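# Run card steps 1–3, leave lever at HOLD

## Task

Carry out steps 1, 2 and 3 on the console's operating card and finish with the lever resting at HOLD. The task fails if the UNDER or OVER light ever turns on, or if the robot pushes or pulls a control too hard for too long. The console is loose, so it must not be lifted or tipped noticeably and then allowed to fall back. Nothing may be knocked or placed off the table. Every setting must stay in place by itself once the robot lets go. At the end, release everything and move the gripper away.

## Robot and tools

Robot: one FANUC CRX-5iA six-joint arm carrying a Robotiq 2F-140 two-finger gripper and a wrist camera. There is a single arm, so every command row covers that one arm. The operating card is a reference image that show_instructions returns.

Scene frame: the origin sits on the table surface straight below the arm's base. +z is up. +y is to the left when facing along +x. The base itself may be slightly tilted. Results report end_effector_position in metres and end_effector_quat_wxyz in this frame. The position is the point midway between the pads when they are closed (link pinch). It can be somewhat off, especially with the arm stretched out. The fingers extend along the gripper's +z axis and open and close along its y axis. Closed fingertips project about 33 mm past that point, and fully open ones about 9 mm. Closing pushes the tips roughly 24 mm further out, so keep that much space above any surface.

execute_actions takes "actions", a list holding one item or nothing, plus an optional "pictures" boolean (pictures come by default).
- Empty list: just reports the present state.
- Action: {"rows": [[...]], "steps": n}, with n from 1 to 15 (default 15) control steps of 1/30 s. Each row is used for one step. If there are fewer rows than steps, the last row repeats.
- Wait: {"steps": n}, with n up to 300. No new command. It returns after n steps measured from the previous result, and your own reply time is included.
A refused call sends nothing at all.

Every row holds 9 numbers in this order: J1 waist, J2 shoulder, J3 elbow, J4 forearm roll, J5 wrist pitch, J6 wrist roll, then gripper position, force_limit and speed. The first six are absolute target joint angles in radians, in the same form as the Joint positions line. They are not offsets. Nominal ranges: J1 -3.491..3.491, J2 -3.140..3.140, J3 -1.187..4.328, J4 -3.316..3.316, J5 -3.140..3.140, J6 -3.927..3.927. The true ends may differ by up to 0.010 rad. A target more than 0.010 rad outside a range, and further out than the joint's last reported angle, makes the call refused. A target beyond the real end is clipped to it, and the result may then say "joint sent to its limit" (possibly referring to an earlier action). When that line is missing, it does not prove there is more room.

The three gripper numbers each lie in [-1, 1]. position is absolute: +1 is fully open at 140 mm, the pads touch near -0.8, and -1 closes until blocked. force_limit is grip strength: about 14 N at -1, 60 N at 0, 107 N at +1. speed is how quickly the pad gap changes: about 30, 140 and 250 mm/s at -1, 0, +1.

Motion: joint targets rise at most at 2.62 rad/s for J1 and J2, 3.14 for J3 and 3.93 for J4 to J6. It takes 0.5 s to reach full speed, and the joints are coordinated so they arrive together. Each target is also kept within a fixed lead of the measured angle: 0.805 rad for J1 and J2, 0.966 for J3, 1.21 for J4 to J6. If the targets would put the hand more than 70 mm from where it is, all of them get scaled back, so large moves need several calls. Between calls the arm keeps heading for your last row until it has nearly stopped moving or a step is HELD.

Result lines: Joint positions and Joint velocities give the joints in column order (rad, rad/s). HELD marks steps on which some or all of your row was not sent. "joint command not followed" means the clearance check changed or blocked targets; mounting blocks and posts count as part of the arm. position_measured is in counts, not linear in millimetres: 3 is fully open and 230 is pads touching. object_status: 0 moving, 1 blocked while opening, 2 blocked while closing (a grip), 3 reached the target or pads met (a thin item may still be held). To grip, send -1 and look for 2. Stopped fingers stay put until the position number changes by at least 0.01 or the object yields or slips. To squeeze harder, raise force_limit and switch position between -1 and -0.98. Flange force is the controller's estimate of outside force on the gripper, including held weight. It is noisy, worst during acceleration or after a sudden stop, and reads "no reading" near singular poses. MOTOR HOT warns of heating from holding loads. An OVER-TEMPERATURE FAULT then brakes the arm until it cools.

Faults: contact torque at a joint's load limit (150 N m for J1 to J3, 37.6 N m for J4 to J6, held weight included) or any outside force of 150 N stops the arm for 10 s, drops the rest of the call, and lets the arm yield. Avoid every stop.

Cameras: cam_head_left and cam_head_right (896x504) and cam_wrist (504x504 fisheye). zoom_image takes "camera" (one of those names) and "region" [x0, y0, x1, y1] in that image's pixels, with the origin top-left and at most 504x504. It returns a detailed crop of the latest image. Calibration data are provided, but each camera may be a few degrees and millimetres off.

Call it only once the lever is at HOLD and everything stays put without help.

Things to avoid: the UNDER or OVER light, forcing a control for long, lifting or tipping the loose console, dropping or knocking anything off the table, slams and hard impacts. Finish with the gripper open and clear of the console.

Each tool is called after ">>>" as a command line: name --argument value for each argument, lists and objects as JSON in quotes; but a table of rows of numbers goes row by row, as --pt "numbers of a row", without its own name.

## Session

>>> show_instructions

>>> execute_actions --actions '[]'

Reference images for this scene: operating card.

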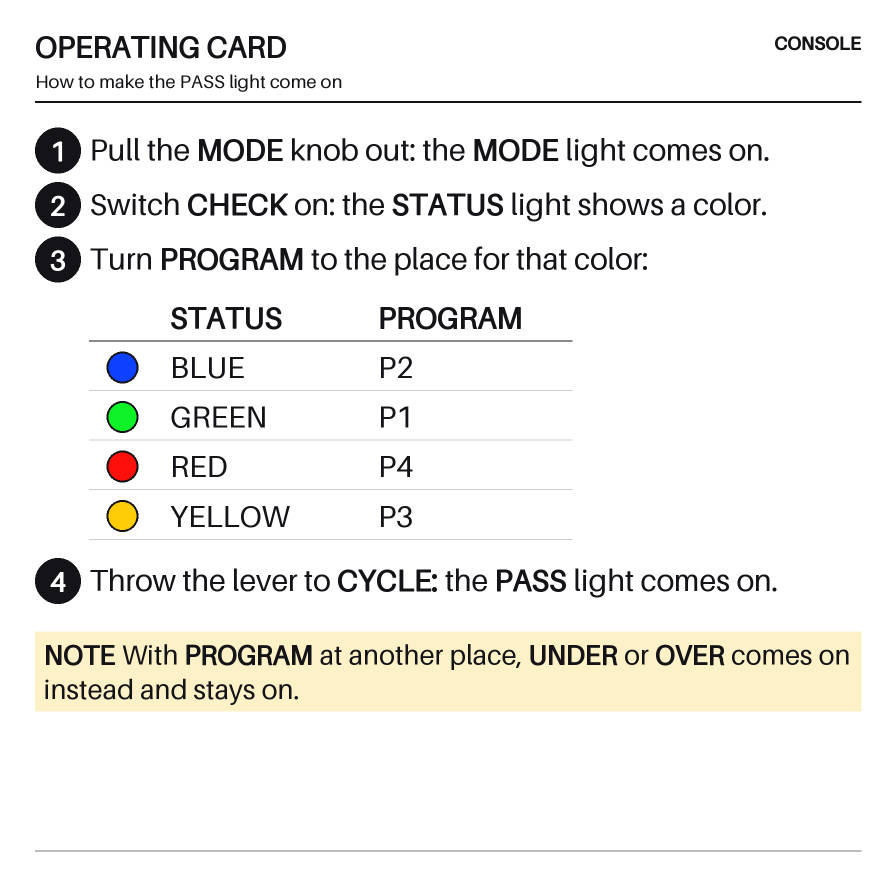

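Scene clock: 0.00 s of 7200.00 s.
end_effector_position=(+0.4702, +0.2121, +0.3491) position_measured=3 object_status=3 end_effector_quat_wxyz=(+0.040, -0.406, +0.913, -0.033)
Joint positions: [ 1.287  0.144 -0.753  1.114 -1.389 -2.674]
Joint velocities: [0.    0.    0.    0.001 0.001 0.001]
Flange force (N, the push that the arm receives, along the gripper's own x y z axes): no reading
camera_calibration (this result's frames):
cam_wrist: T_world_to_cam=[[-0.862551, 0.490187, -0.12539, 0.344638], [0.417184, 0.829231, 0.371931, -0.490132], [0.286293, 0.268499, -0.919752, 0.312241], [0, 0, 0, 1]] pos_world=[0.412351, 0.153659, 0.512695]

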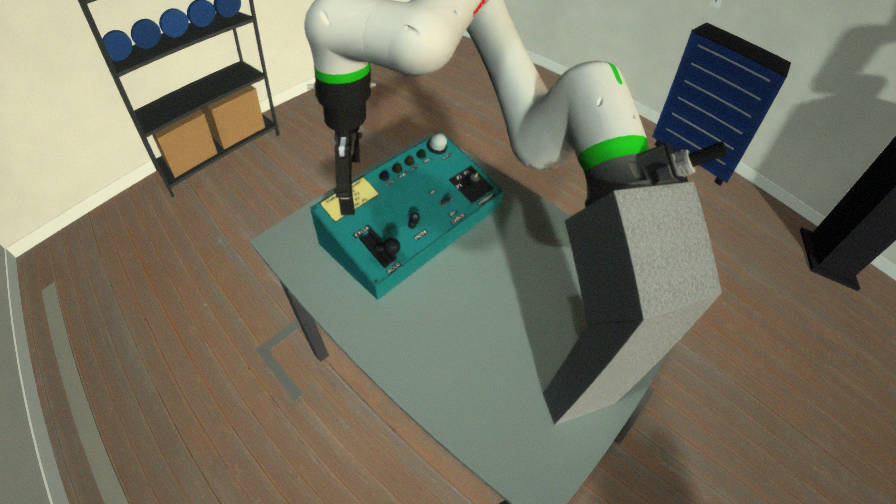

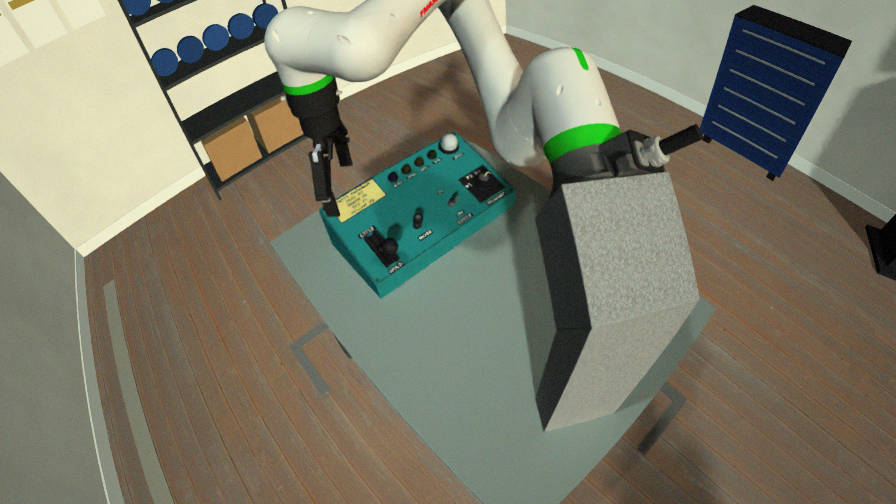

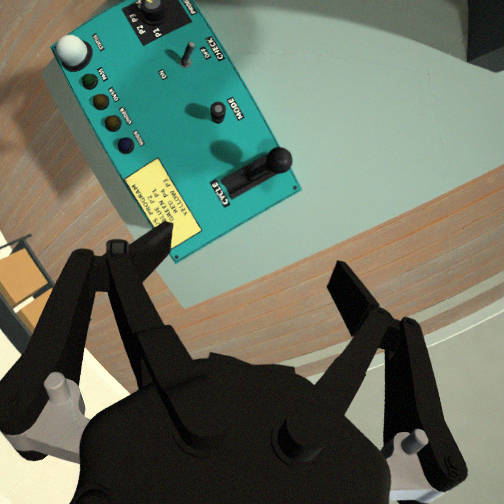

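>>> execute_actions --actions '[{"rows":[[0.747,-0.168,-0.79,-1.438,1.091,-3.273,0,-0.3,0]]}]' --pictures false

>>> execute_actions --actions '[{"steps":80}]'

>>> zoom_image --camera "cam_head_left" --region '[300,120,520,310]'

Scene clock: 8.07 s of 7200.00 s.
end_effector_position=(+0.3281, +0.2458, +0.2933) position_measured=106 object_status=0 end_effector_quat_wxyz=(-0.195, -0.136, +0.958, +0.161)
Joint positions: [ 1.114  0.044 -0.765  0.672 -0.948 -2.867]
Joint velocities: [-0.413 -0.237 -0.029 -1.244  1.241 -0.454]
Flange force (N, the push that the arm receives, along the gripper's own x y z axes): [2.6 -2.7 1.8]
Steps of this call (steps 1 to 90: nothing new was sent; then 4.57 s passed at rest; steps 91 to 105: all 15 steps of this action). Readings (joint positions | what the end effector reports):
91: [1.287 0.144 -0.753 1.113 -1.389 -2.674] | position_measured=3 object_status=0
92: [1.285 0.143 -0.753 1.107 -1.383 -2.677] | position_measured=8 object_status=0
94: [1.268 0.133 -0.754 1.069 -1.345 -2.696] | position_measured=23 object_status=0
98: [1.210 0.100 -0.758 0.936 -1.212 -2.760] | position_measured=53 object_status=0
105: the state above

Scene clock: 10.73 s of 7200.00 s.
end_effector_position=(+0.4433, +0.0404, +0.2156) position_measured=129 object_status=3 end_effector_quat_wxyz=(+0.000, +0.980, +0.000, +0.199)
Joint positions: [ 0.747 -0.168 -0.79  -1.438  1.091 -3.273]
Joint velocities: [ 0.001  0.    -0.     0.001 -0.    -0.   ]
Flange force (N, the push that the arm receives, along the gripper's own x y z axes): [-4.1 7.2 -3.3]
Steps of this call (steps 1 to 75: the robot went on to your last target; steps 76 to 80: nothing new was sent). Readings (joint positions | what the end effector reports):
1: [1.100 0.036 -0.766 0.629 -0.905 -2.882] | position_measured=114 object_status=0
2: [1.086 0.028 -0.767 0.585 -0.861 -2.898] | position_measured=121 object_status=0
4: [1.059 0.012 -0.769 0.493 -0.769 -2.928] | position_measured=129 object_status=0
8: [1.009 -0.017 -0.772 0.301 -0.577 -2.983] | position_measured=129 object_status=0
80: the state above
The arm was judged still, so your last target was given up. Only a new action makes it travel on or press farther. Fingers that are still opening or closing keep moving.
camera_calibration (this result's frames):
cam_wrist: T_world_to_cam=[[0.209892, -0.975667, 0.063393, -0.068059], [-0.976702, -0.212195, -0.032024, 0.460203], [0.0446965, -0.0551946, -0.997475, 0.380166], [0, 0, 0, 1]] pos_world=[0.446775, 0.0522333, 0.398258]

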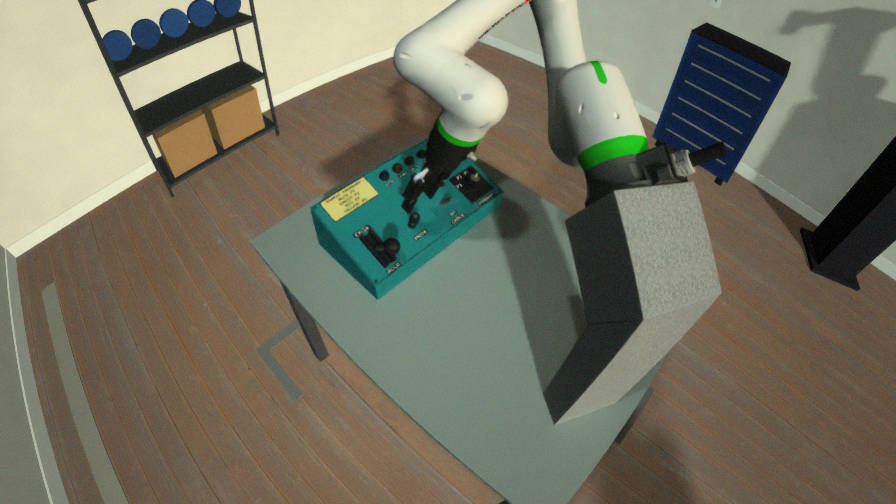

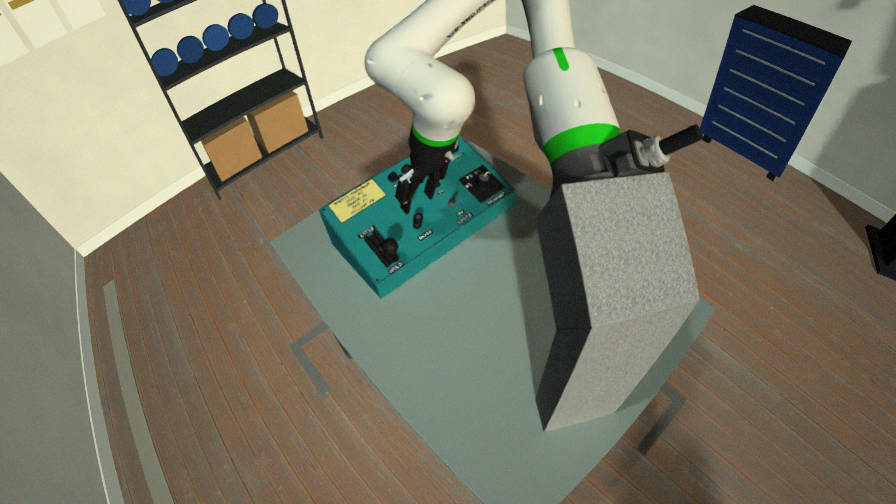

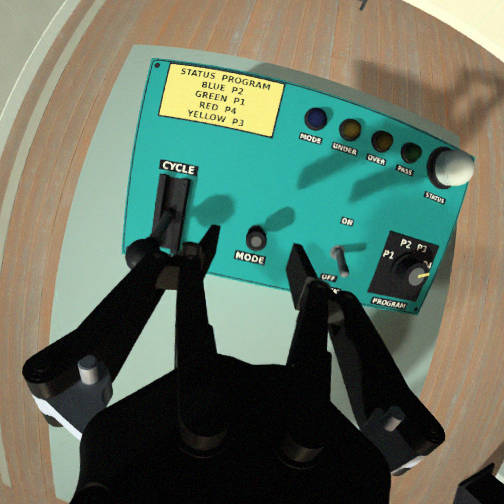

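Region (300, 120, 520, 310) of cam_head_left's 896x504 image, scaled by 2.291, with more detail than that image has; it fills the top 435 rows of this view, and the rest is white.

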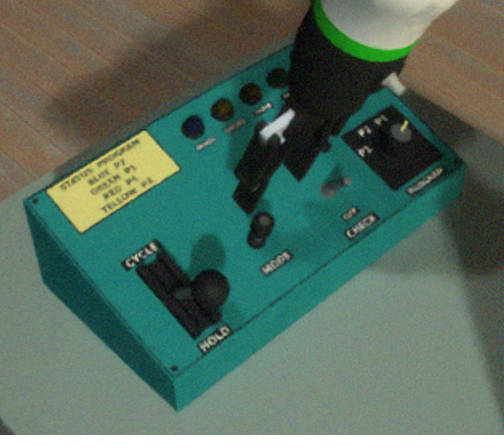

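>>> execute_actions --actions '[{"rows":[[0.555,0.067,-0.713,-1.206,0.996,-3.488,-0.15,-0.3,0]]}]'

Scene clock: 16.47 s of 7200.00 s.
end_effector_position=(+0.4607, +0.0360, +0.1324) position_measured=148 object_status=3 end_effector_quat_wxyz=(+0.005, +0.980, +0.000, +0.199)
Joint positions: [ 0.556  0.065 -0.714 -1.208  0.997 -3.486]
Joint velocities: [-0.019  0.02   0.007  0.024 -0.01  -0.022]
Flange force (N, the push that the arm receives, along the gripper's own x y z axes): [-2.4 3.2 0.3]
Steps of this call (steps 1 to 90: nothing new was sent; then 2.23 s passed at rest; steps 91 to 105: all 15 steps of this action). Readings (joint positions | what the end effector reports):
91: [0.747 -0.168 -0.790 -1.438 1.091 -3.273] | position_measured=129 object_status=0
92: [0.743 -0.164 -0.789 -1.434 1.090 -3.277] | position_measured=133 object_status=0
94: [0.723 -0.139 -0.781 -1.409 1.079 -3.300] | position_measured=146 object_status=0
98: [0.633 -0.028 -0.744 -1.300 1.035 -3.401] | position_measured=148 object_status=0
105: the state above
camera_calibration (this result's frames):
cam_wrist: T_world_to_cam=[[0.208157, -0.975402, 0.072531, -0.071115], [-0.977082, -0.210744, -0.0299709, 0.473483], [0.0445192, -0.0646301, -0.996916, 0.296473], [0, 0, 0, 1]] pos_world=[0.464236, 0.0495791, 0.314907]

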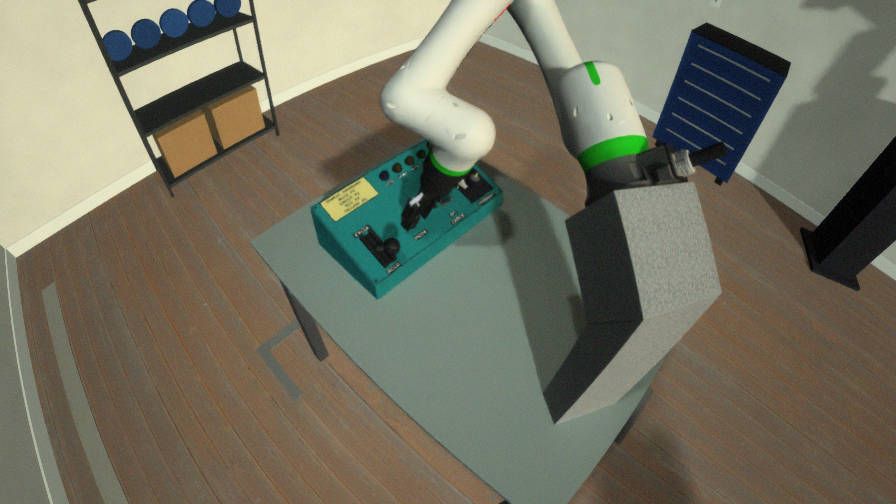

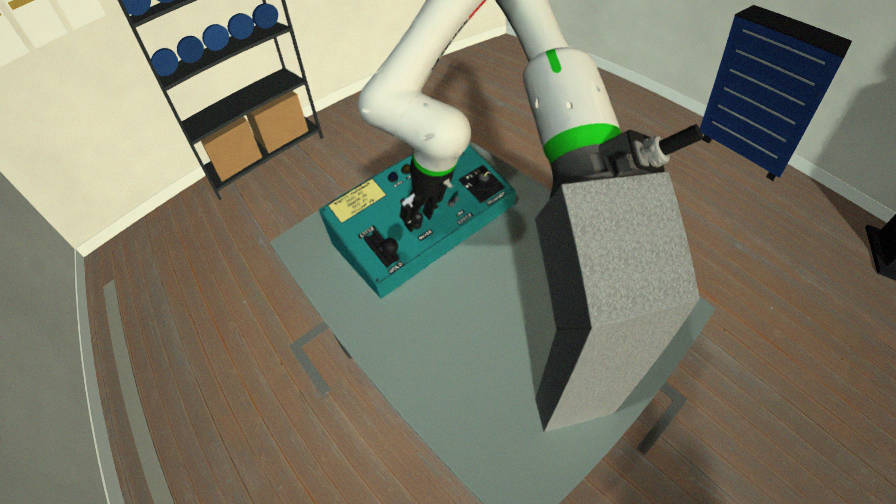

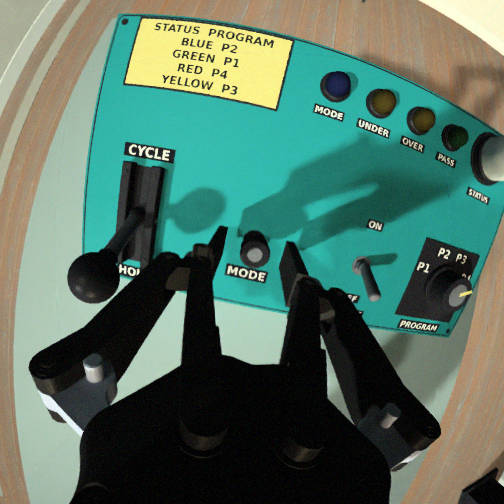

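>>> execute_actions --actions '[{"rows":[[0.555,0.067,-0.713,-1.206,0.999,-3.488,-1,-0.3,-0.5]]}]' --pictures false

>>> execute_actions --actions '[{"rows":[[0.5695,0.051,-0.72,-1.222,1.0075,-3.4745,-1,-0.3,-0.5]],"steps":12}]'

Scene clock: 26.33 s of 7200.00 s.
end_effector_position=(+0.4611, +0.0351, +0.1319) position_measured=196 object_status=0 end_effector_quat_wxyz=(+0.006, +0.980, -0.000, +0.200)
Joint positions: [ 0.555  0.067 -0.713 -1.206  0.999 -3.488]
Joint velocities: [ 0.003 -0.    -0.     0.    -0.    -0.   ]
Flange force (N, the push that the arm receives, along the gripper's own x y z axes): [0.0 -4.2 -16.8]
Steps of this call (steps 1 to 15: the robot went on to your last target; steps 16 to 90: nothing new was sent; then 6.37 s passed at rest; steps 91 to 105: all 15 steps of this action). Readings (joint positions | what the end effector reports):
91: [0.555 0.067 -0.713 -1.206 0.996 -3.488] | position_measured=148 object_status=0
92: [0.555 0.067 -0.713 -1.206 0.996 -3.488] | position_measured=151 object_status=0
94: [0.555 0.067 -0.713 -1.206 0.998 -3.488] | position_measured=160 object_status=0
98: [0.555 0.067 -0.713 -1.206 0.999 -3.488] | position_measured=179 object_status=0
105: the state above

Scene clock: 26.73 s of 7200.00 s.
end_effector_position=(+0.4603, +0.0351, +0.1384) position_measured=196 object_status=2 end_effector_quat_wxyz=(+0.007, +0.980, -0.000, +0.201)
Joint positions: [ 0.569  0.051 -0.72  -1.222  1.007 -3.475]
Joint velocities: [ 0.001 -0.003 -0.001 -0.     0.002  0.004]
Flange force (N, the push that the arm receives, along the gripper's own x y z axes): [-22.9 -11.4 1.8]
Steps of this call (steps 1 to 12: all 12 steps of this action). Readings (joint positions | what the end effector reports):
1: [0.555 0.067 -0.713 -1.206 0.999 -3.488] | position_measured=196 object_status=0
2: [0.558 0.064 -0.714 -1.209 1.000 -3.486] | position_measured=196 object_status=2
4: [0.564 0.057 -0.717 -1.217 1.004 -3.479] | position_measured=196 object_status=2
8: [0.569 0.052 -0.720 -1.221 1.007 -3.475] | position_measured=196 object_status=2
12: the state above
camera_calibration (this result's frames):
cam_wrist: T_world_to_cam=[[0.206609, -0.97541, 0.0767384, -0.0722101], [-0.977288, -0.209511, -0.0318362, 0.47332], [0.0471309, -0.0684179, -0.996543, 0.301297], [0, 0, 0, 1]] pos_world=[0.463288, 0.0493456, 0.320866]

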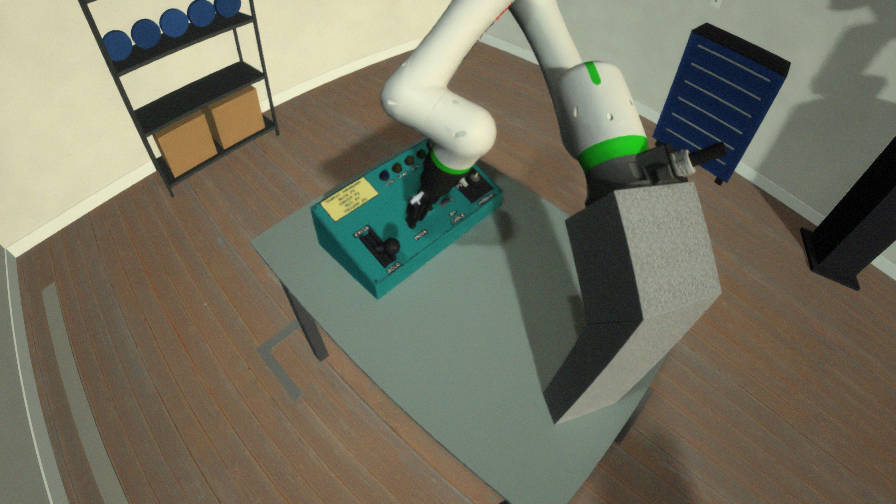

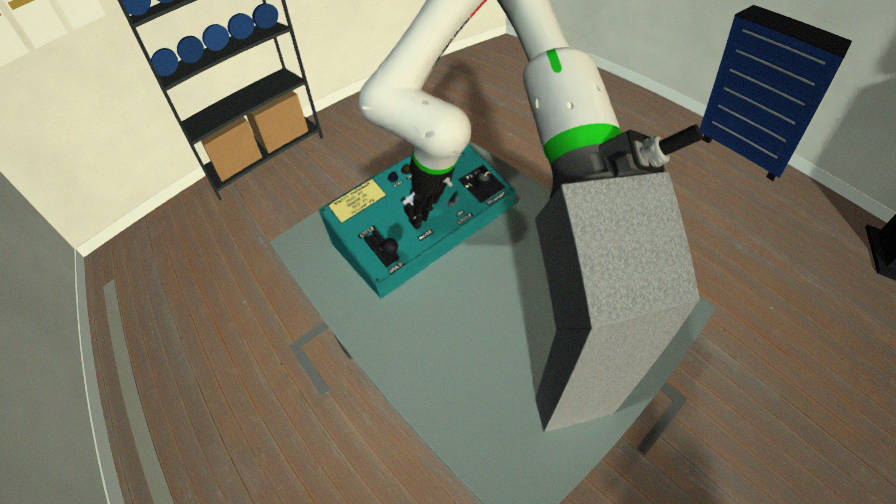

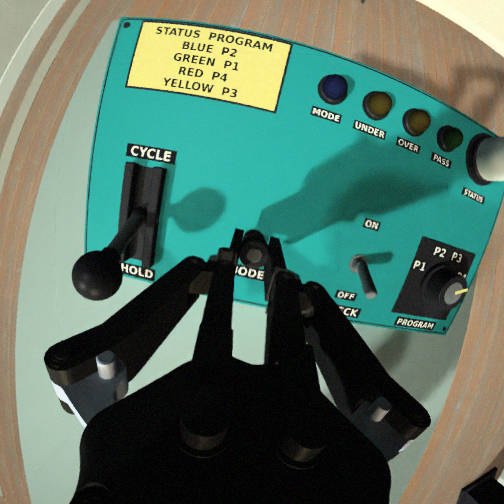

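>>> execute_actions --actions '[{"rows":[[0.585,0.041,-0.731,-1.233,1.019,-3.472,-1,-0.3,-0.5]],"steps":9}]' --pictures false

>>> execute_actions --actions '[{"rows":[[0.585,0.041,-0.731,-1.233,1.019,-3.472,-0.25,-0.3,0]],"steps":9}]'

Scene clock: 31.90 s of 7200.00 s.
end_effector_position=(+0.4575, +0.0354, +0.1439) position_measured=196 object_status=2 end_effector_quat_wxyz=(+0.007, +0.979, -0.000, +0.202)
Joint positions: [ 0.584  0.041 -0.73  -1.232  1.019 -3.472]
Joint velocities: [ 0.008 -0.004 -0.007 -0.006  0.005  0.   ]
Flange force (N, the push that the arm receives, along the gripper's own x y z axes): [-7.8 0.9 -10.2]
Steps of this call (steps 1 to 15: the robot went on to your last target; steps 16 to 90: nothing new was sent; then 1.87 s passed at rest; steps 91 to 99: all 9 steps of this action). Readings (joint positions | what the end effector reports):
91: [0.570 0.051 -0.720 -1.222 1.008 -3.474] | position_measured=196 object_status=2
92: [0.573 0.049 -0.722 -1.224 1.010 -3.474] | position_measured=196 object_status=2
94: [0.580 0.044 -0.727 -1.229 1.015 -3.473] | position_measured=196 object_status=2
98: [0.584 0.041 -0.730 -1.232 1.019 -3.472] | position_measured=196 object_status=2
99: the state above

Scene clock: 32.20 s of 7200.00 s.
end_effector_position=(+0.4571, +0.0353, +0.1441) position_measured=160 object_status=0 end_effector_quat_wxyz=(+0.008, +0.979, -0.000, +0.202)
Joint positions: [ 0.585  0.041 -0.731 -1.233  1.019 -3.472]
Joint velocities: [-0.    -0.001  0.    -0.002  0.001 -0.001]
Flange force (N, the push that the arm receives, along the gripper's own x y z axes): [-1.0 7.1 -3.6]
Steps of this call (steps 1 to 9: all 9 steps of this action). Readings (joint positions | what the end effector reports):
1: [0.585 0.041 -0.731 -1.232 1.019 -3.472] | position_measured=196 object_status=0
2: [0.585 0.041 -0.731 -1.232 1.019 -3.472] | position_measured=196 object_status=0
4: [0.585 0.041 -0.731 -1.233 1.019 -3.472] | position_measured=176 object_status=0
8: [0.585 0.041 -0.731 -1.233 1.019 -3.472] | position_measured=160 object_status=0
9: the state above
camera_calibration (this result's frames):
cam_wrist: T_world_to_cam=[[0.206206, -0.975415, 0.0777486, -0.0717738], [-0.977277, -0.20928, -0.033627, 0.470689], [0.0490715, -0.0690479, -0.996406, 0.306212], [0, 0, 0, 1]] pos_world=[0.459768, 0.0496398, 0.326519]

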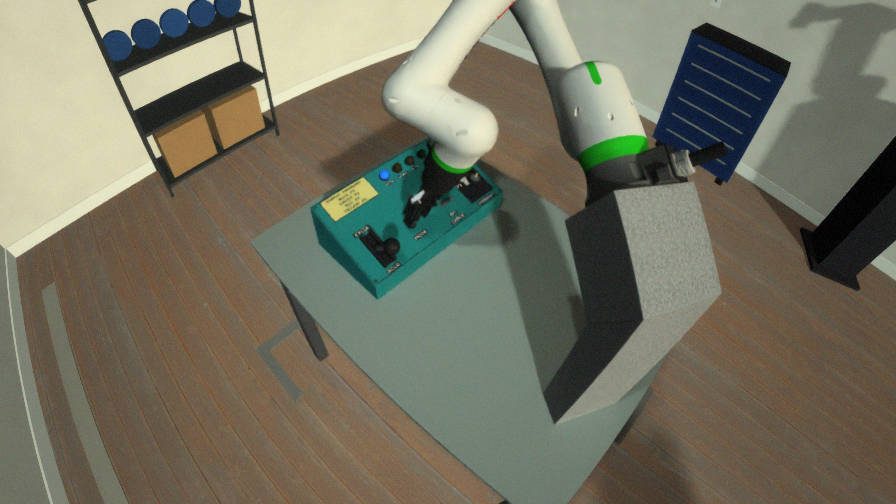

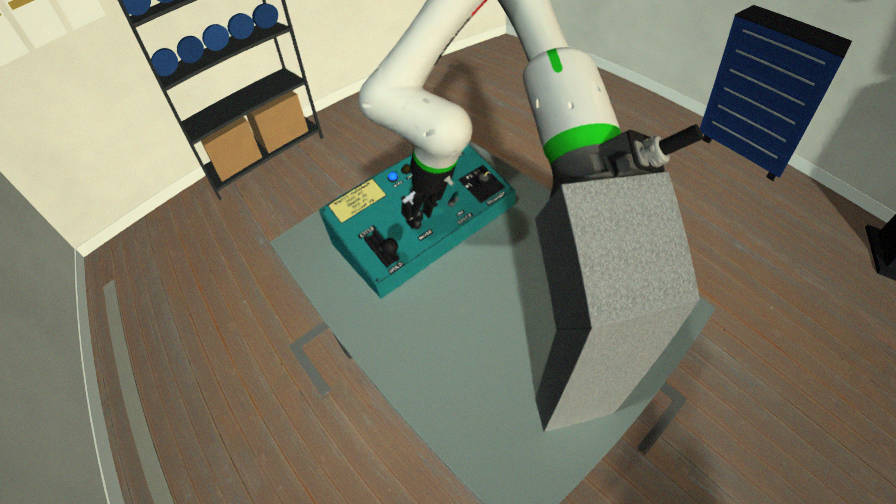

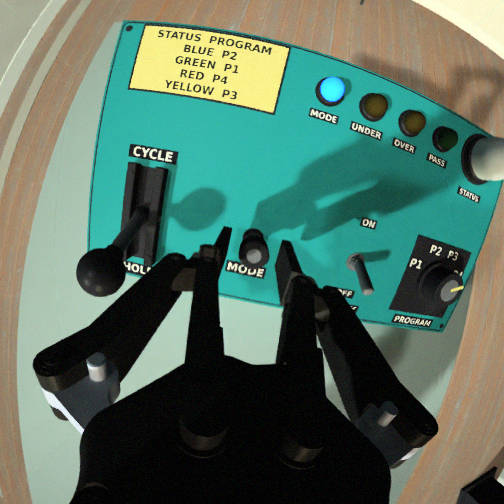

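>>> execute_actions --actions '[{"rows":[[0.70,-0.11,-0.775,-1.38,1.07,-3.33,-0.25,-0.3,0]],"steps":11}]' --pictures false

>>> execute_actions --actions '[{"rows":[[0.48,-0.24,-0.775,-1.52,0.93,-3.1,-1,-0.3,0]],"steps":12}]' --pictures false

>>> execute_actions --actions '[{"rows":[[0.232,-0.2463,-0.733,-1.5,0.765,-2.99,-1,-0.3,0]]}]'

Scene clock: 47.33 s of 7200.00 s.
end_effector_position=(+0.4494, +0.0379, +0.1952) position_measured=160 object_status=3 end_effector_quat_wxyz=(+0.005, +0.979, -0.001, +0.202)
Joint positions: [ 0.697 -0.106 -0.774 -1.376  1.069 -3.334]
Joint velocities: [ 0.073 -0.098 -0.028 -0.095  0.033  0.091]
Flange force (N, the push that the arm receives, along the gripper's own x y z axes): [5.5 14.4 -14.2]
Steps of this call (steps 1 to 15: the robot went on to your last target; steps 16 to 90: nothing new was sent; then 11.77 s passed at rest; steps 91 to 101: all 11 steps of this action). Readings (joint positions | what the end effector reports):
91: [0.585 0.041 -0.731 -1.233 1.019 -3.472] | position_measured=160 object_status=3
92: [0.588 0.037 -0.732 -1.237 1.020 -3.468] | position_measured=160 object_status=3
94: [0.608 0.012 -0.740 -1.262 1.029 -3.444] | position_measured=160 object_status=3
98: [0.675 -0.077 -0.765 -1.348 1.059 -3.361] | position_measured=160 object_status=3
101: the state above

Scene clock: 47.73 s of 7200.00 s.
end_effector_position=(+0.4127, -0.0201, +0.1744) position_measured=232 object_status=0 end_effector_quat_wxyz=(+0.037, +0.991, -0.009, +0.126)
Joint positions: [ 0.49  -0.235 -0.775 -1.514  0.936 -3.11 ]
Joint velocities: [-0.251 -0.144 -0.    -0.153 -0.155  0.254]
Flange force (N, the push that the arm receives, along the gripper's own x y z axes): [4.4 27.0 -4.7]
Steps of this call (steps 1 to 12: all 12 steps of this action). Readings (joint positions | what the end effector reports):
1: [0.698 -0.108 -0.774 -1.378 1.069 -3.332] | position_measured=160 object_status=0
2: [0.695 -0.112 -0.774 -1.382 1.067 -3.326] | position_measured=165 object_status=0
4: [0.671 -0.129 -0.775 -1.401 1.050 -3.297] | position_measured=180 object_status=0
8: [0.563 -0.194 -0.775 -1.470 0.981 -3.184] | position_measured=210 object_status=0
12: the state above

Scene clock: 48.23 s of 7200.00 s.
end_effector_position=(+0.4101, -0.0802, +0.1346) position_measured=232 object_status=3 end_effector_quat_wxyz=(+0.063, +0.994, -0.005, +0.094)
Joint positions: [ 0.233 -0.246 -0.733 -1.5    0.766 -2.99 ]
Joint velocities: [-0.014  0.     0.002  0.001 -0.01   0.007]
Flange force (N, the push that the arm receives, along the gripper's own x y z axes): [-3.9 4.7 -1.4]
Steps of this call (steps 1 to 15: all 15 steps of this action). Readings (joint positions | what the end effector reports):
1: [0.483 -0.238 -0.775 -1.517 0.932 -3.104] | position_measured=232 object_status=0
2: [0.475 -0.239 -0.774 -1.518 0.927 -3.098] | position_measured=232 object_status=0
4: [0.442 -0.241 -0.769 -1.515 0.905 -3.079] | position_measured=232 object_status=3
8: [0.321 -0.244 -0.748 -1.506 0.825 -3.026] | position_measured=232 object_status=3
15: the state above
camera_calibration (this result's frames):
cam_wrist: T_world_to_cam=[[0.19675, -0.970736, 0.137696, -0.177791], [-0.965713, -0.16761, 0.198254, 0.36763], [-0.169373, -0.171981, -0.97043, 0.368955], [0, 0, 0, 1]] pos_world=[0.452497, -0.0475163, 0.309642]

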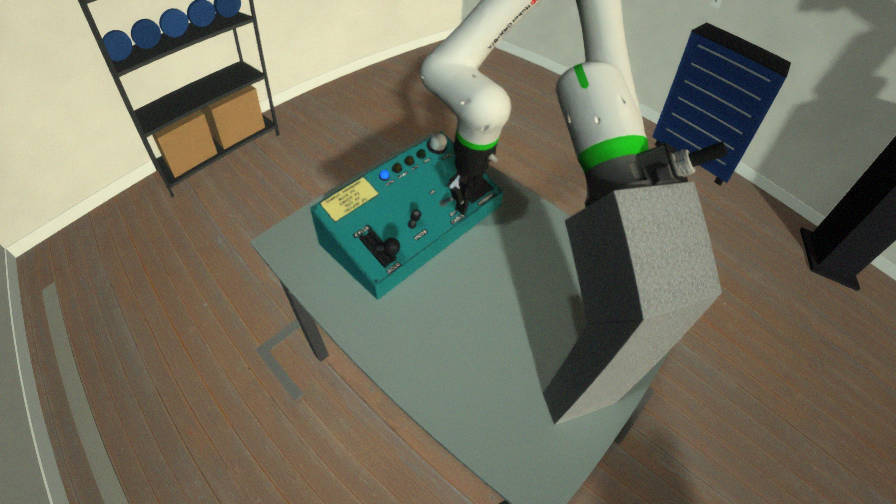

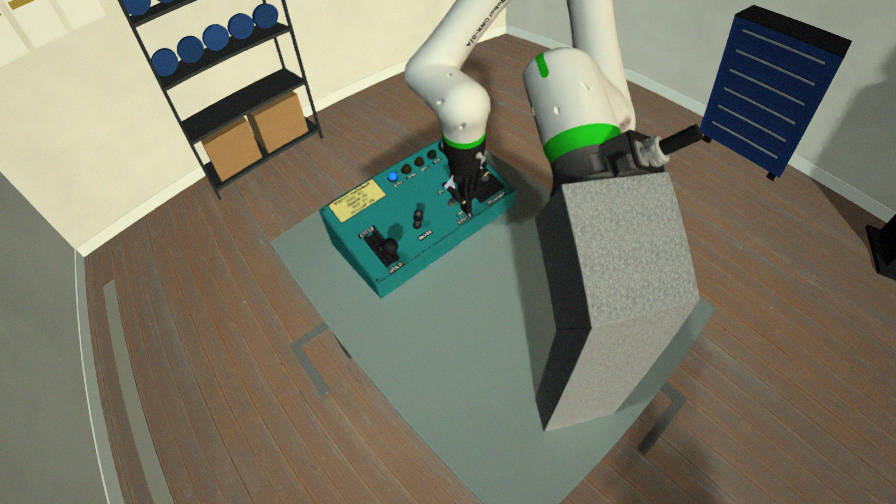

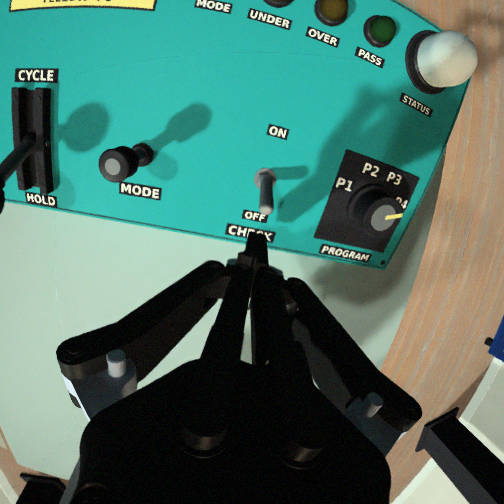

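>>> execute_actions --actions '[{"rows":[[0.232,-0.2463,-0.733,-1.42,0.746,-3.05,-1,-0.3,0],[0.232,-0.2463,-0.733,-1.42,0.746,-3.05,-1,-0.3,0],[0.232,-0.2463,-0.733,-1.42,0.746,-3.05,-1,-0.3,0],[0.232,-0.2463,-0.733,-1.42,0.746,-3.05,-1,-0.3,0],[0.232,-0.2463,-0.733,-1.345,0.718,-3.12,-1,-0.3,0]]}]'

Scene clock: 53.37 s of 7200.00 s.
end_effector_position=(+0.4491, -0.0834, +0.1305) position_measured=232 object_status=3 end_effector_quat_wxyz=(+0.044, +0.988, -0.008, +0.148)
Joint positions: [ 0.232 -0.246 -0.733 -1.347  0.719 -3.118]
Joint velocities: [ 0.     0.001 -0.     0.021 -0.008 -0.017]
Flange force (N, the push that the arm receives, along the gripper's own x y z axes): [-1.9 4.4 -1.3]
Steps of this call (steps 1 to 15: the robot went on to your last target; steps 16 to 90: nothing new was sent; then 1.63 s passed at rest; steps 91 to 105: all 15 steps of this action). Readings (joint positions | what the end effector reports):
91: [0.232 -0.246 -0.733 -1.499 0.765 -2.990] | position_measured=232 object_status=3
92: [0.232 -0.246 -0.733 -1.493 0.763 -2.995] | position_measured=232 object_status=3
94: [0.232 -0.246 -0.733 -1.461 0.756 -3.019] | position_measured=232 object_status=3
98: [0.232 -0.246 -0.733 -1.390 0.734 -3.080] | position_measured=232 object_status=3
105: the state above
camera_calibration (this result's frames):
cam_wrist: T_world_to_cam=[[0.187803, -0.974494, 0.12285, -0.182368], [-0.980209, -0.177975, 0.0866904, 0.425825], [-0.062615, -0.1367, -0.988632, 0.328415], [0, 0, 0, 1]] pos_world=[0.47221, -0.0570357, 0.31017]

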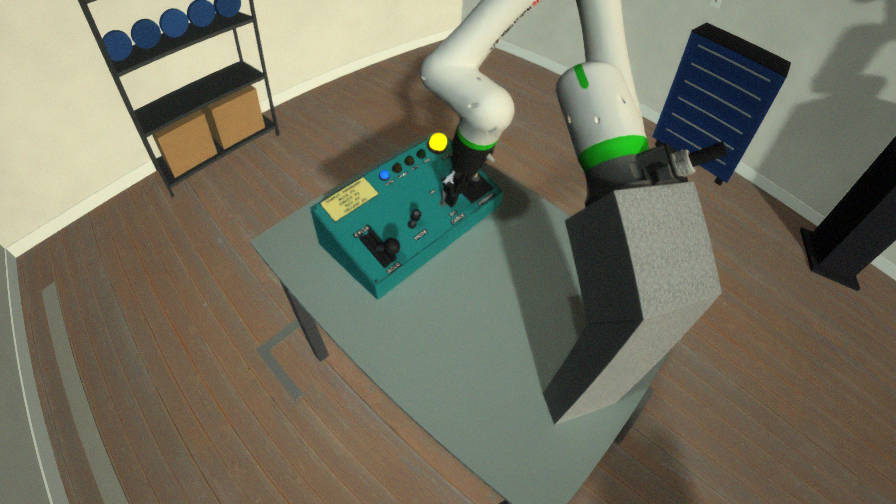

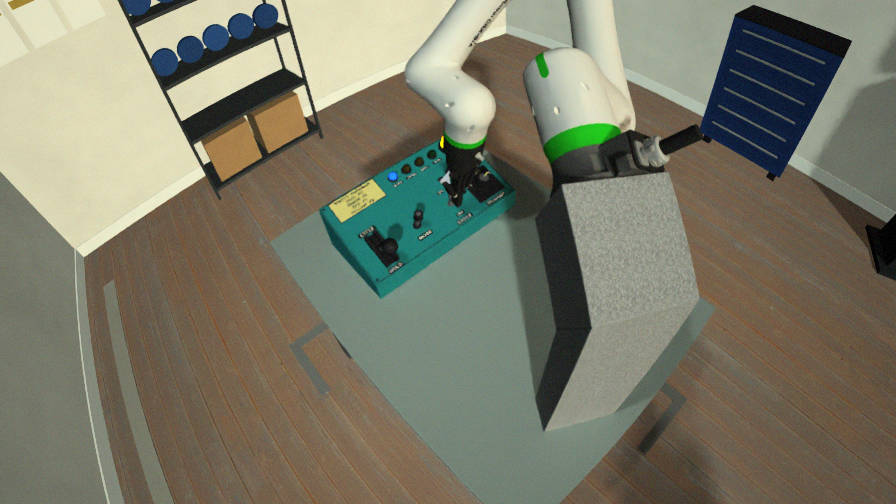

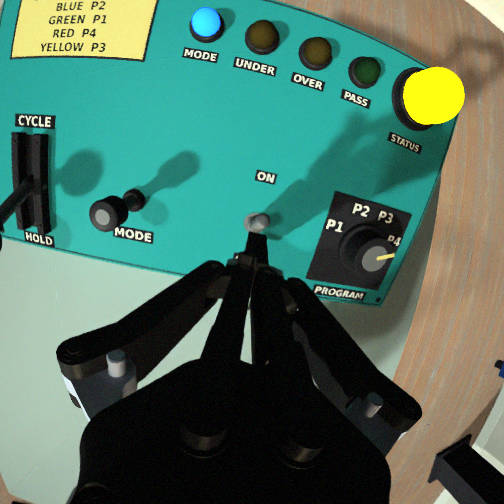

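>>> execute_actions --actions '[{"rows":[[0.233,-0.43,-0.787,-1.54,0.69,-2.92,-1,-0.6,0]],"steps":12}]' --pictures false

>>> execute_actions --actions '[{"rows":[[-0.04,-0.51,-0.733,-1.47,0.52,-2.85,0,-0.6,-0.2]]}]' --pictures false

>>> execute_actions --actions '[{"steps":8}]'

Scene clock: 76.57 s of 7200.00 s.
end_effector_position=(+0.4317, -0.0800, +0.1712) position_measured=232 object_status=3 end_effector_quat_wxyz=(+0.034, +0.990, -0.022, +0.136)
Joint positions: [ 0.233 -0.427 -0.786 -1.536  0.691 -2.924]
Joint velocities: [ 0.001 -0.094 -0.028 -0.101 -0.015  0.103]
Flange force (N, the push that the arm receives, along the gripper's own x y z axes): no reading
Steps of this call (steps 1 to 15: the robot went on to your last target; steps 16 to 90: nothing new was sent; then 19.80 s passed at rest; steps 91 to 102: all 12 steps of this action). Readings (joint positions | what the end effector reports):
91: [0.232 -0.246 -0.733 -1.345 0.718 -3.120] | position_measured=232 object_status=3
92: [0.232 -0.250 -0.734 -1.349 0.717 -3.116] | position_measured=232 object_status=3
94: [0.232 -0.275 -0.742 -1.376 0.713 -3.088] | position_measured=232 object_status=3
98: [0.233 -0.377 -0.771 -1.483 0.698 -2.979] | position_measured=232 object_status=3
102: the state above

Scene clock: 77.07 s of 7200.00 s.
end_effector_position=(+0.4667, -0.1857, +0.1681) position_measured=145 object_status=0 end_effector_quat_wxyz=(+0.091, +0.982, -0.031, +0.164)
Joint positions: [-0.033 -0.508 -0.734 -1.472  0.525 -2.852]
Joint velocities: [-0.162 -0.046  0.031  0.038 -0.1    0.04 ]
Flange force (N, the push that the arm receives, along the gripper's own x y z axes): no reading
Steps of this call (steps 1 to 15: all 15 steps of this action). Readings (joint positions | what the end effector reports):
1: [0.233 -0.428 -0.786 -1.538 0.690 -2.922] | position_measured=232 object_status=0
2: [0.229 -0.430 -0.786 -1.537 0.687 -2.920] | position_measured=232 object_status=0
4: [0.204 -0.439 -0.781 -1.530 0.671 -2.912] | position_measured=215 object_status=0
8: [0.098 -0.470 -0.760 -1.503 0.605 -2.885] | position_measured=190 object_status=0
15: the state above

Scene clock: 77.33 s of 7200.00 s.
end_effector_position=(+0.4674, -0.1887, +0.1683) position_measured=129 object_status=0 end_effector_quat_wxyz=(+0.093, +0.981, -0.031, +0.165)
Joint positions: [-0.04  -0.51  -0.733 -1.47   0.52  -2.85 ]
Joint velocities: [-0.003 -0.001  0.001  0.001 -0.002 -0.   ]
Flange force (N, the push that the arm receives, along the gripper's own x y z axes): no reading
Steps of this call (steps 1 to 8: the robot went on to your last target). Readings (joint positions | what the end effector reports):
1: [-0.036 -0.509 -0.734 -1.471 0.522 -2.851] | position_measured=139 object_status=0
2: [-0.038 -0.509 -0.733 -1.471 0.521 -2.851] | position_measured=132 object_status=0
4: [-0.039 -0.510 -0.733 -1.470 0.521 -2.850] | position_measured=129 object_status=0
8: the state above
camera_calibration (this result's frames):
cam_wrist: T_world_to_cam=[[0.123493, -0.968246, 0.217367, -0.27779], [-0.991678, -0.112384, 0.0627994, 0.443486], [-0.0363767, -0.223314, -0.974068, 0.321439], [0, 0, 0, 1]] pos_world=[0.485794, -0.147347, 0.345635]

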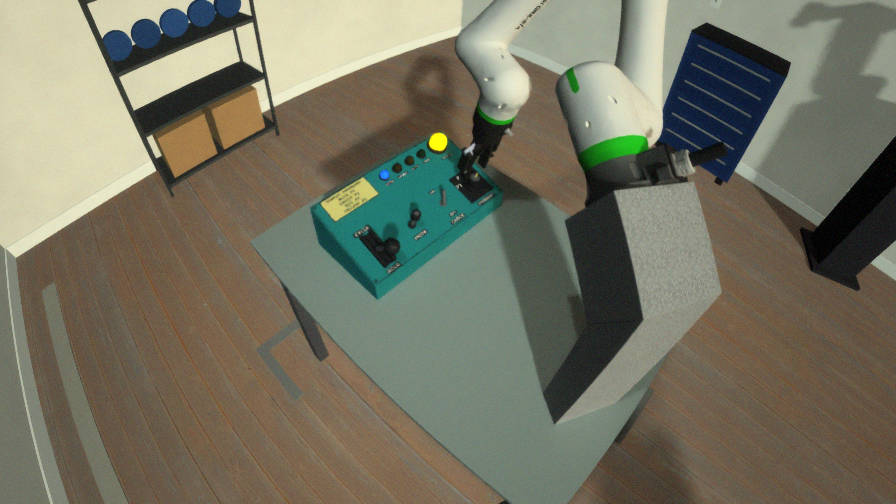

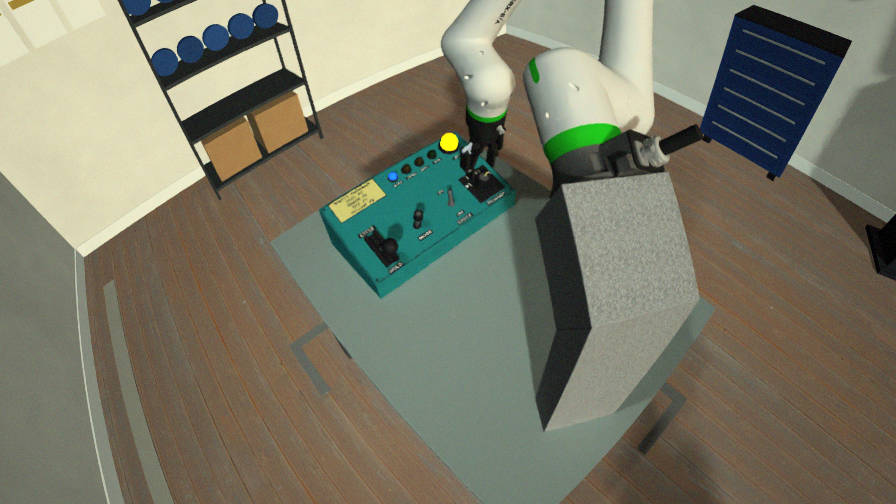

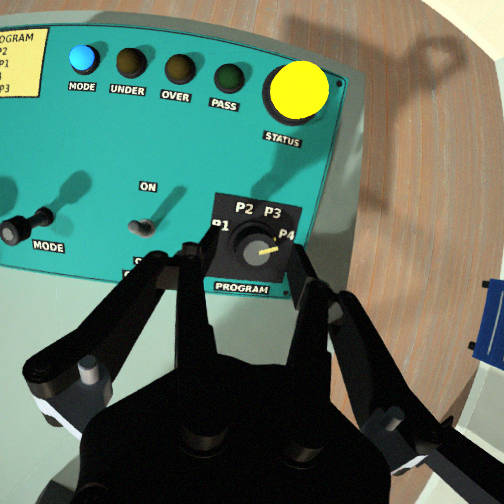

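>>> execute_actions --actions '[{"rows":[[-0.04,-0.51,-0.733,-1.53,0.54,-1.7,0.15,-0.6,0]]}]' --pictures false

>>> execute_actions --actions '[{"steps":6}]' --pictures false

>>> execute_actions --actions '[{"rows":[[-0.058,-0.3524,-0.6865,-1.313,0.5366,-1.81,0.15,-0.6,0]]}]'

Scene clock: 88.60 s of 7200.00 s.
end_effector_position=(+0.4599, -0.1860, +0.1682) position_measured=110 object_status=3 end_effector_quat_wxyz=(+0.147, +0.923, +0.340, +0.105)
Joint positions: [-0.04  -0.51  -0.733 -1.512  0.534 -2.041]
Joint velocities: [ 0.001 -0.001  0.    -0.119  0.039  2.247]
Flange force (N, the push that the arm receives, along the gripper's own x y z axes): no reading
Steps of this call (steps 1 to 15: the robot went on to your last target; steps 16 to 90: nothing new was sent; then 7.77 s passed at rest; steps 91 to 105: all 15 steps of this action). Readings (joint positions | what the end effector reports):
91: [-0.040 -0.510 -0.733 -1.470 0.520 -2.849] | position_measured=129 object_status=0
92: [-0.040 -0.510 -0.733 -1.470 0.520 -2.843] | position_measured=124 object_status=0
94: [-0.040 -0.510 -0.733 -1.472 0.520 -2.805] | position_measured=111 object_status=0
98: [-0.040 -0.510 -0.733 -1.482 0.524 -2.626] | position_measured=110 object_status=0
105: the state above

Scene clock: 88.80 s of 7200.00 s.
end_effector_position=(+0.4570, -0.1849, +0.1682) position_measured=110 object_status=3 end_effector_quat_wxyz=(+0.159, +0.865, +0.470, +0.078)
Joint positions: [-0.04  -0.51  -0.733 -1.528  0.539 -1.737]
Joint velocities: [ 0.001  0.     0.    -0.037  0.014  0.731]
Flange force (N, the push that the arm receives, along the gripper's own x y z axes): no reading
Steps of this call (steps 1 to 6: the robot went on to your last target). Readings (joint positions | what the end effector reports):
1: [-0.040 -0.510 -0.733 -1.516 0.535 -1.969] | position_measured=110 object_status=3
2: [-0.040 -0.510 -0.733 -1.519 0.536 -1.905] | position_measured=110 object_status=3
4: [-0.040 -0.510 -0.733 -1.525 0.538 -1.804] | position_measured=110 object_status=3
6: the state above

Scene clock: 89.30 s of 7200.00 s.
end_effector_position=(+0.4655, -0.2010, +0.1261) position_measured=110 object_status=3 end_effector_quat_wxyz=(+0.168, +0.822, +0.539, +0.069)
Joint positions: [-0.058 -0.353 -0.687 -1.314  0.537 -1.81 ]
Joint velocities: [-0.001  0.007  0.003  0.011 -0.    -0.006]
Flange force (N, the push that the arm receives, along the gripper's own x y z axes): no reading
Steps of this call (steps 1 to 15: all 15 steps of this action). Readings (joint positions | what the end effector reports):
1: [-0.040 -0.510 -0.733 -1.529 0.540 -1.717] | position_measured=110 object_status=3
2: [-0.040 -0.507 -0.732 -1.526 0.540 -1.705] | position_measured=110 object_status=3
4: [-0.043 -0.484 -0.725 -1.494 0.540 -1.704] | position_measured=110 object_status=3
8: [-0.053 -0.392 -0.698 -1.368 0.538 -1.769] | position_measured=110 object_status=3
15: the state above
camera_calibration (this result's frames):
cam_wrist: T_world_to_cam=[[0.938563, -0.160623, 0.305449, -0.508466], [-0.294086, -0.835402, 0.464345, -0.0778771], [0.180589, -0.525646, -0.831315, 0.0977485], [0, 0, 0, 1]] pos_world=[0.436673, -0.0953488, 0.272732]

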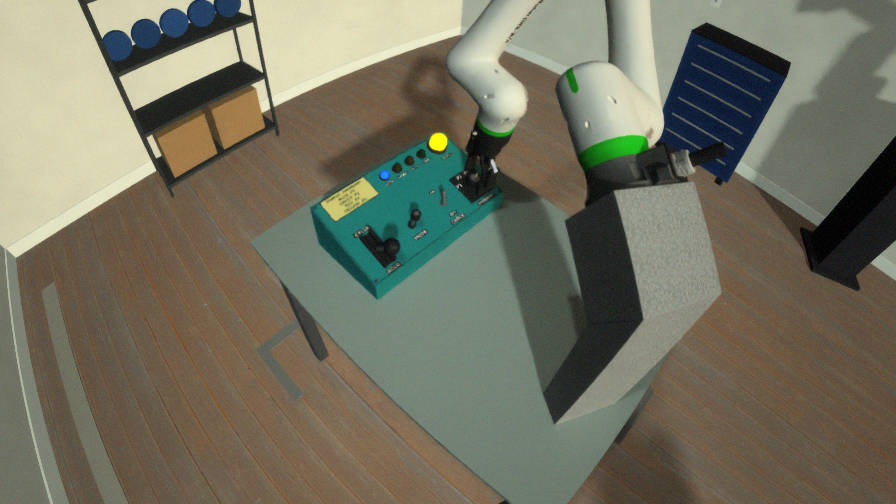

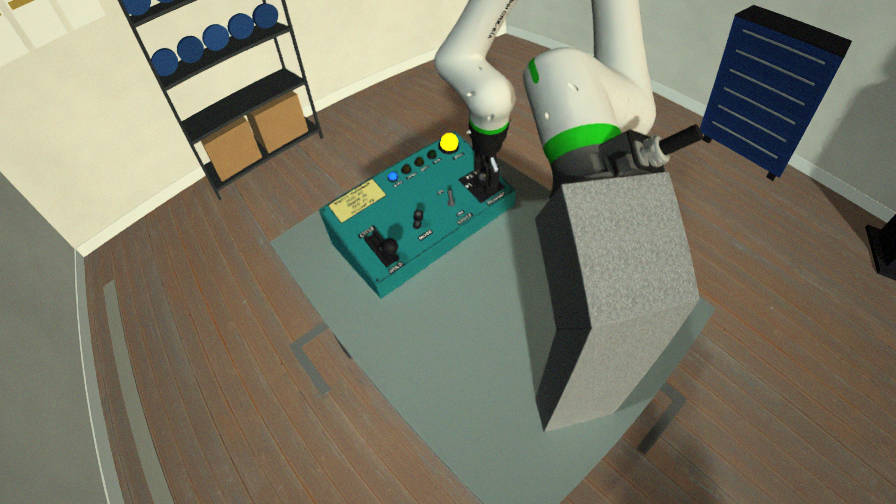

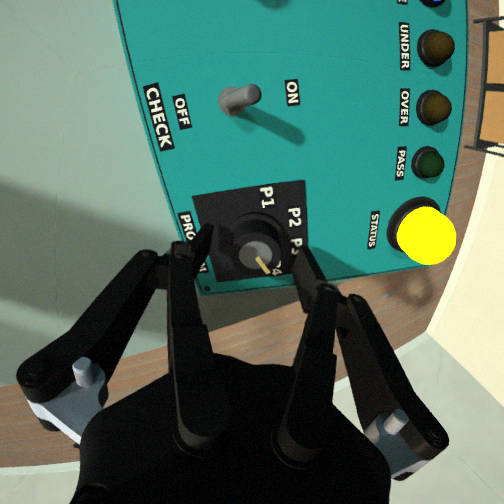

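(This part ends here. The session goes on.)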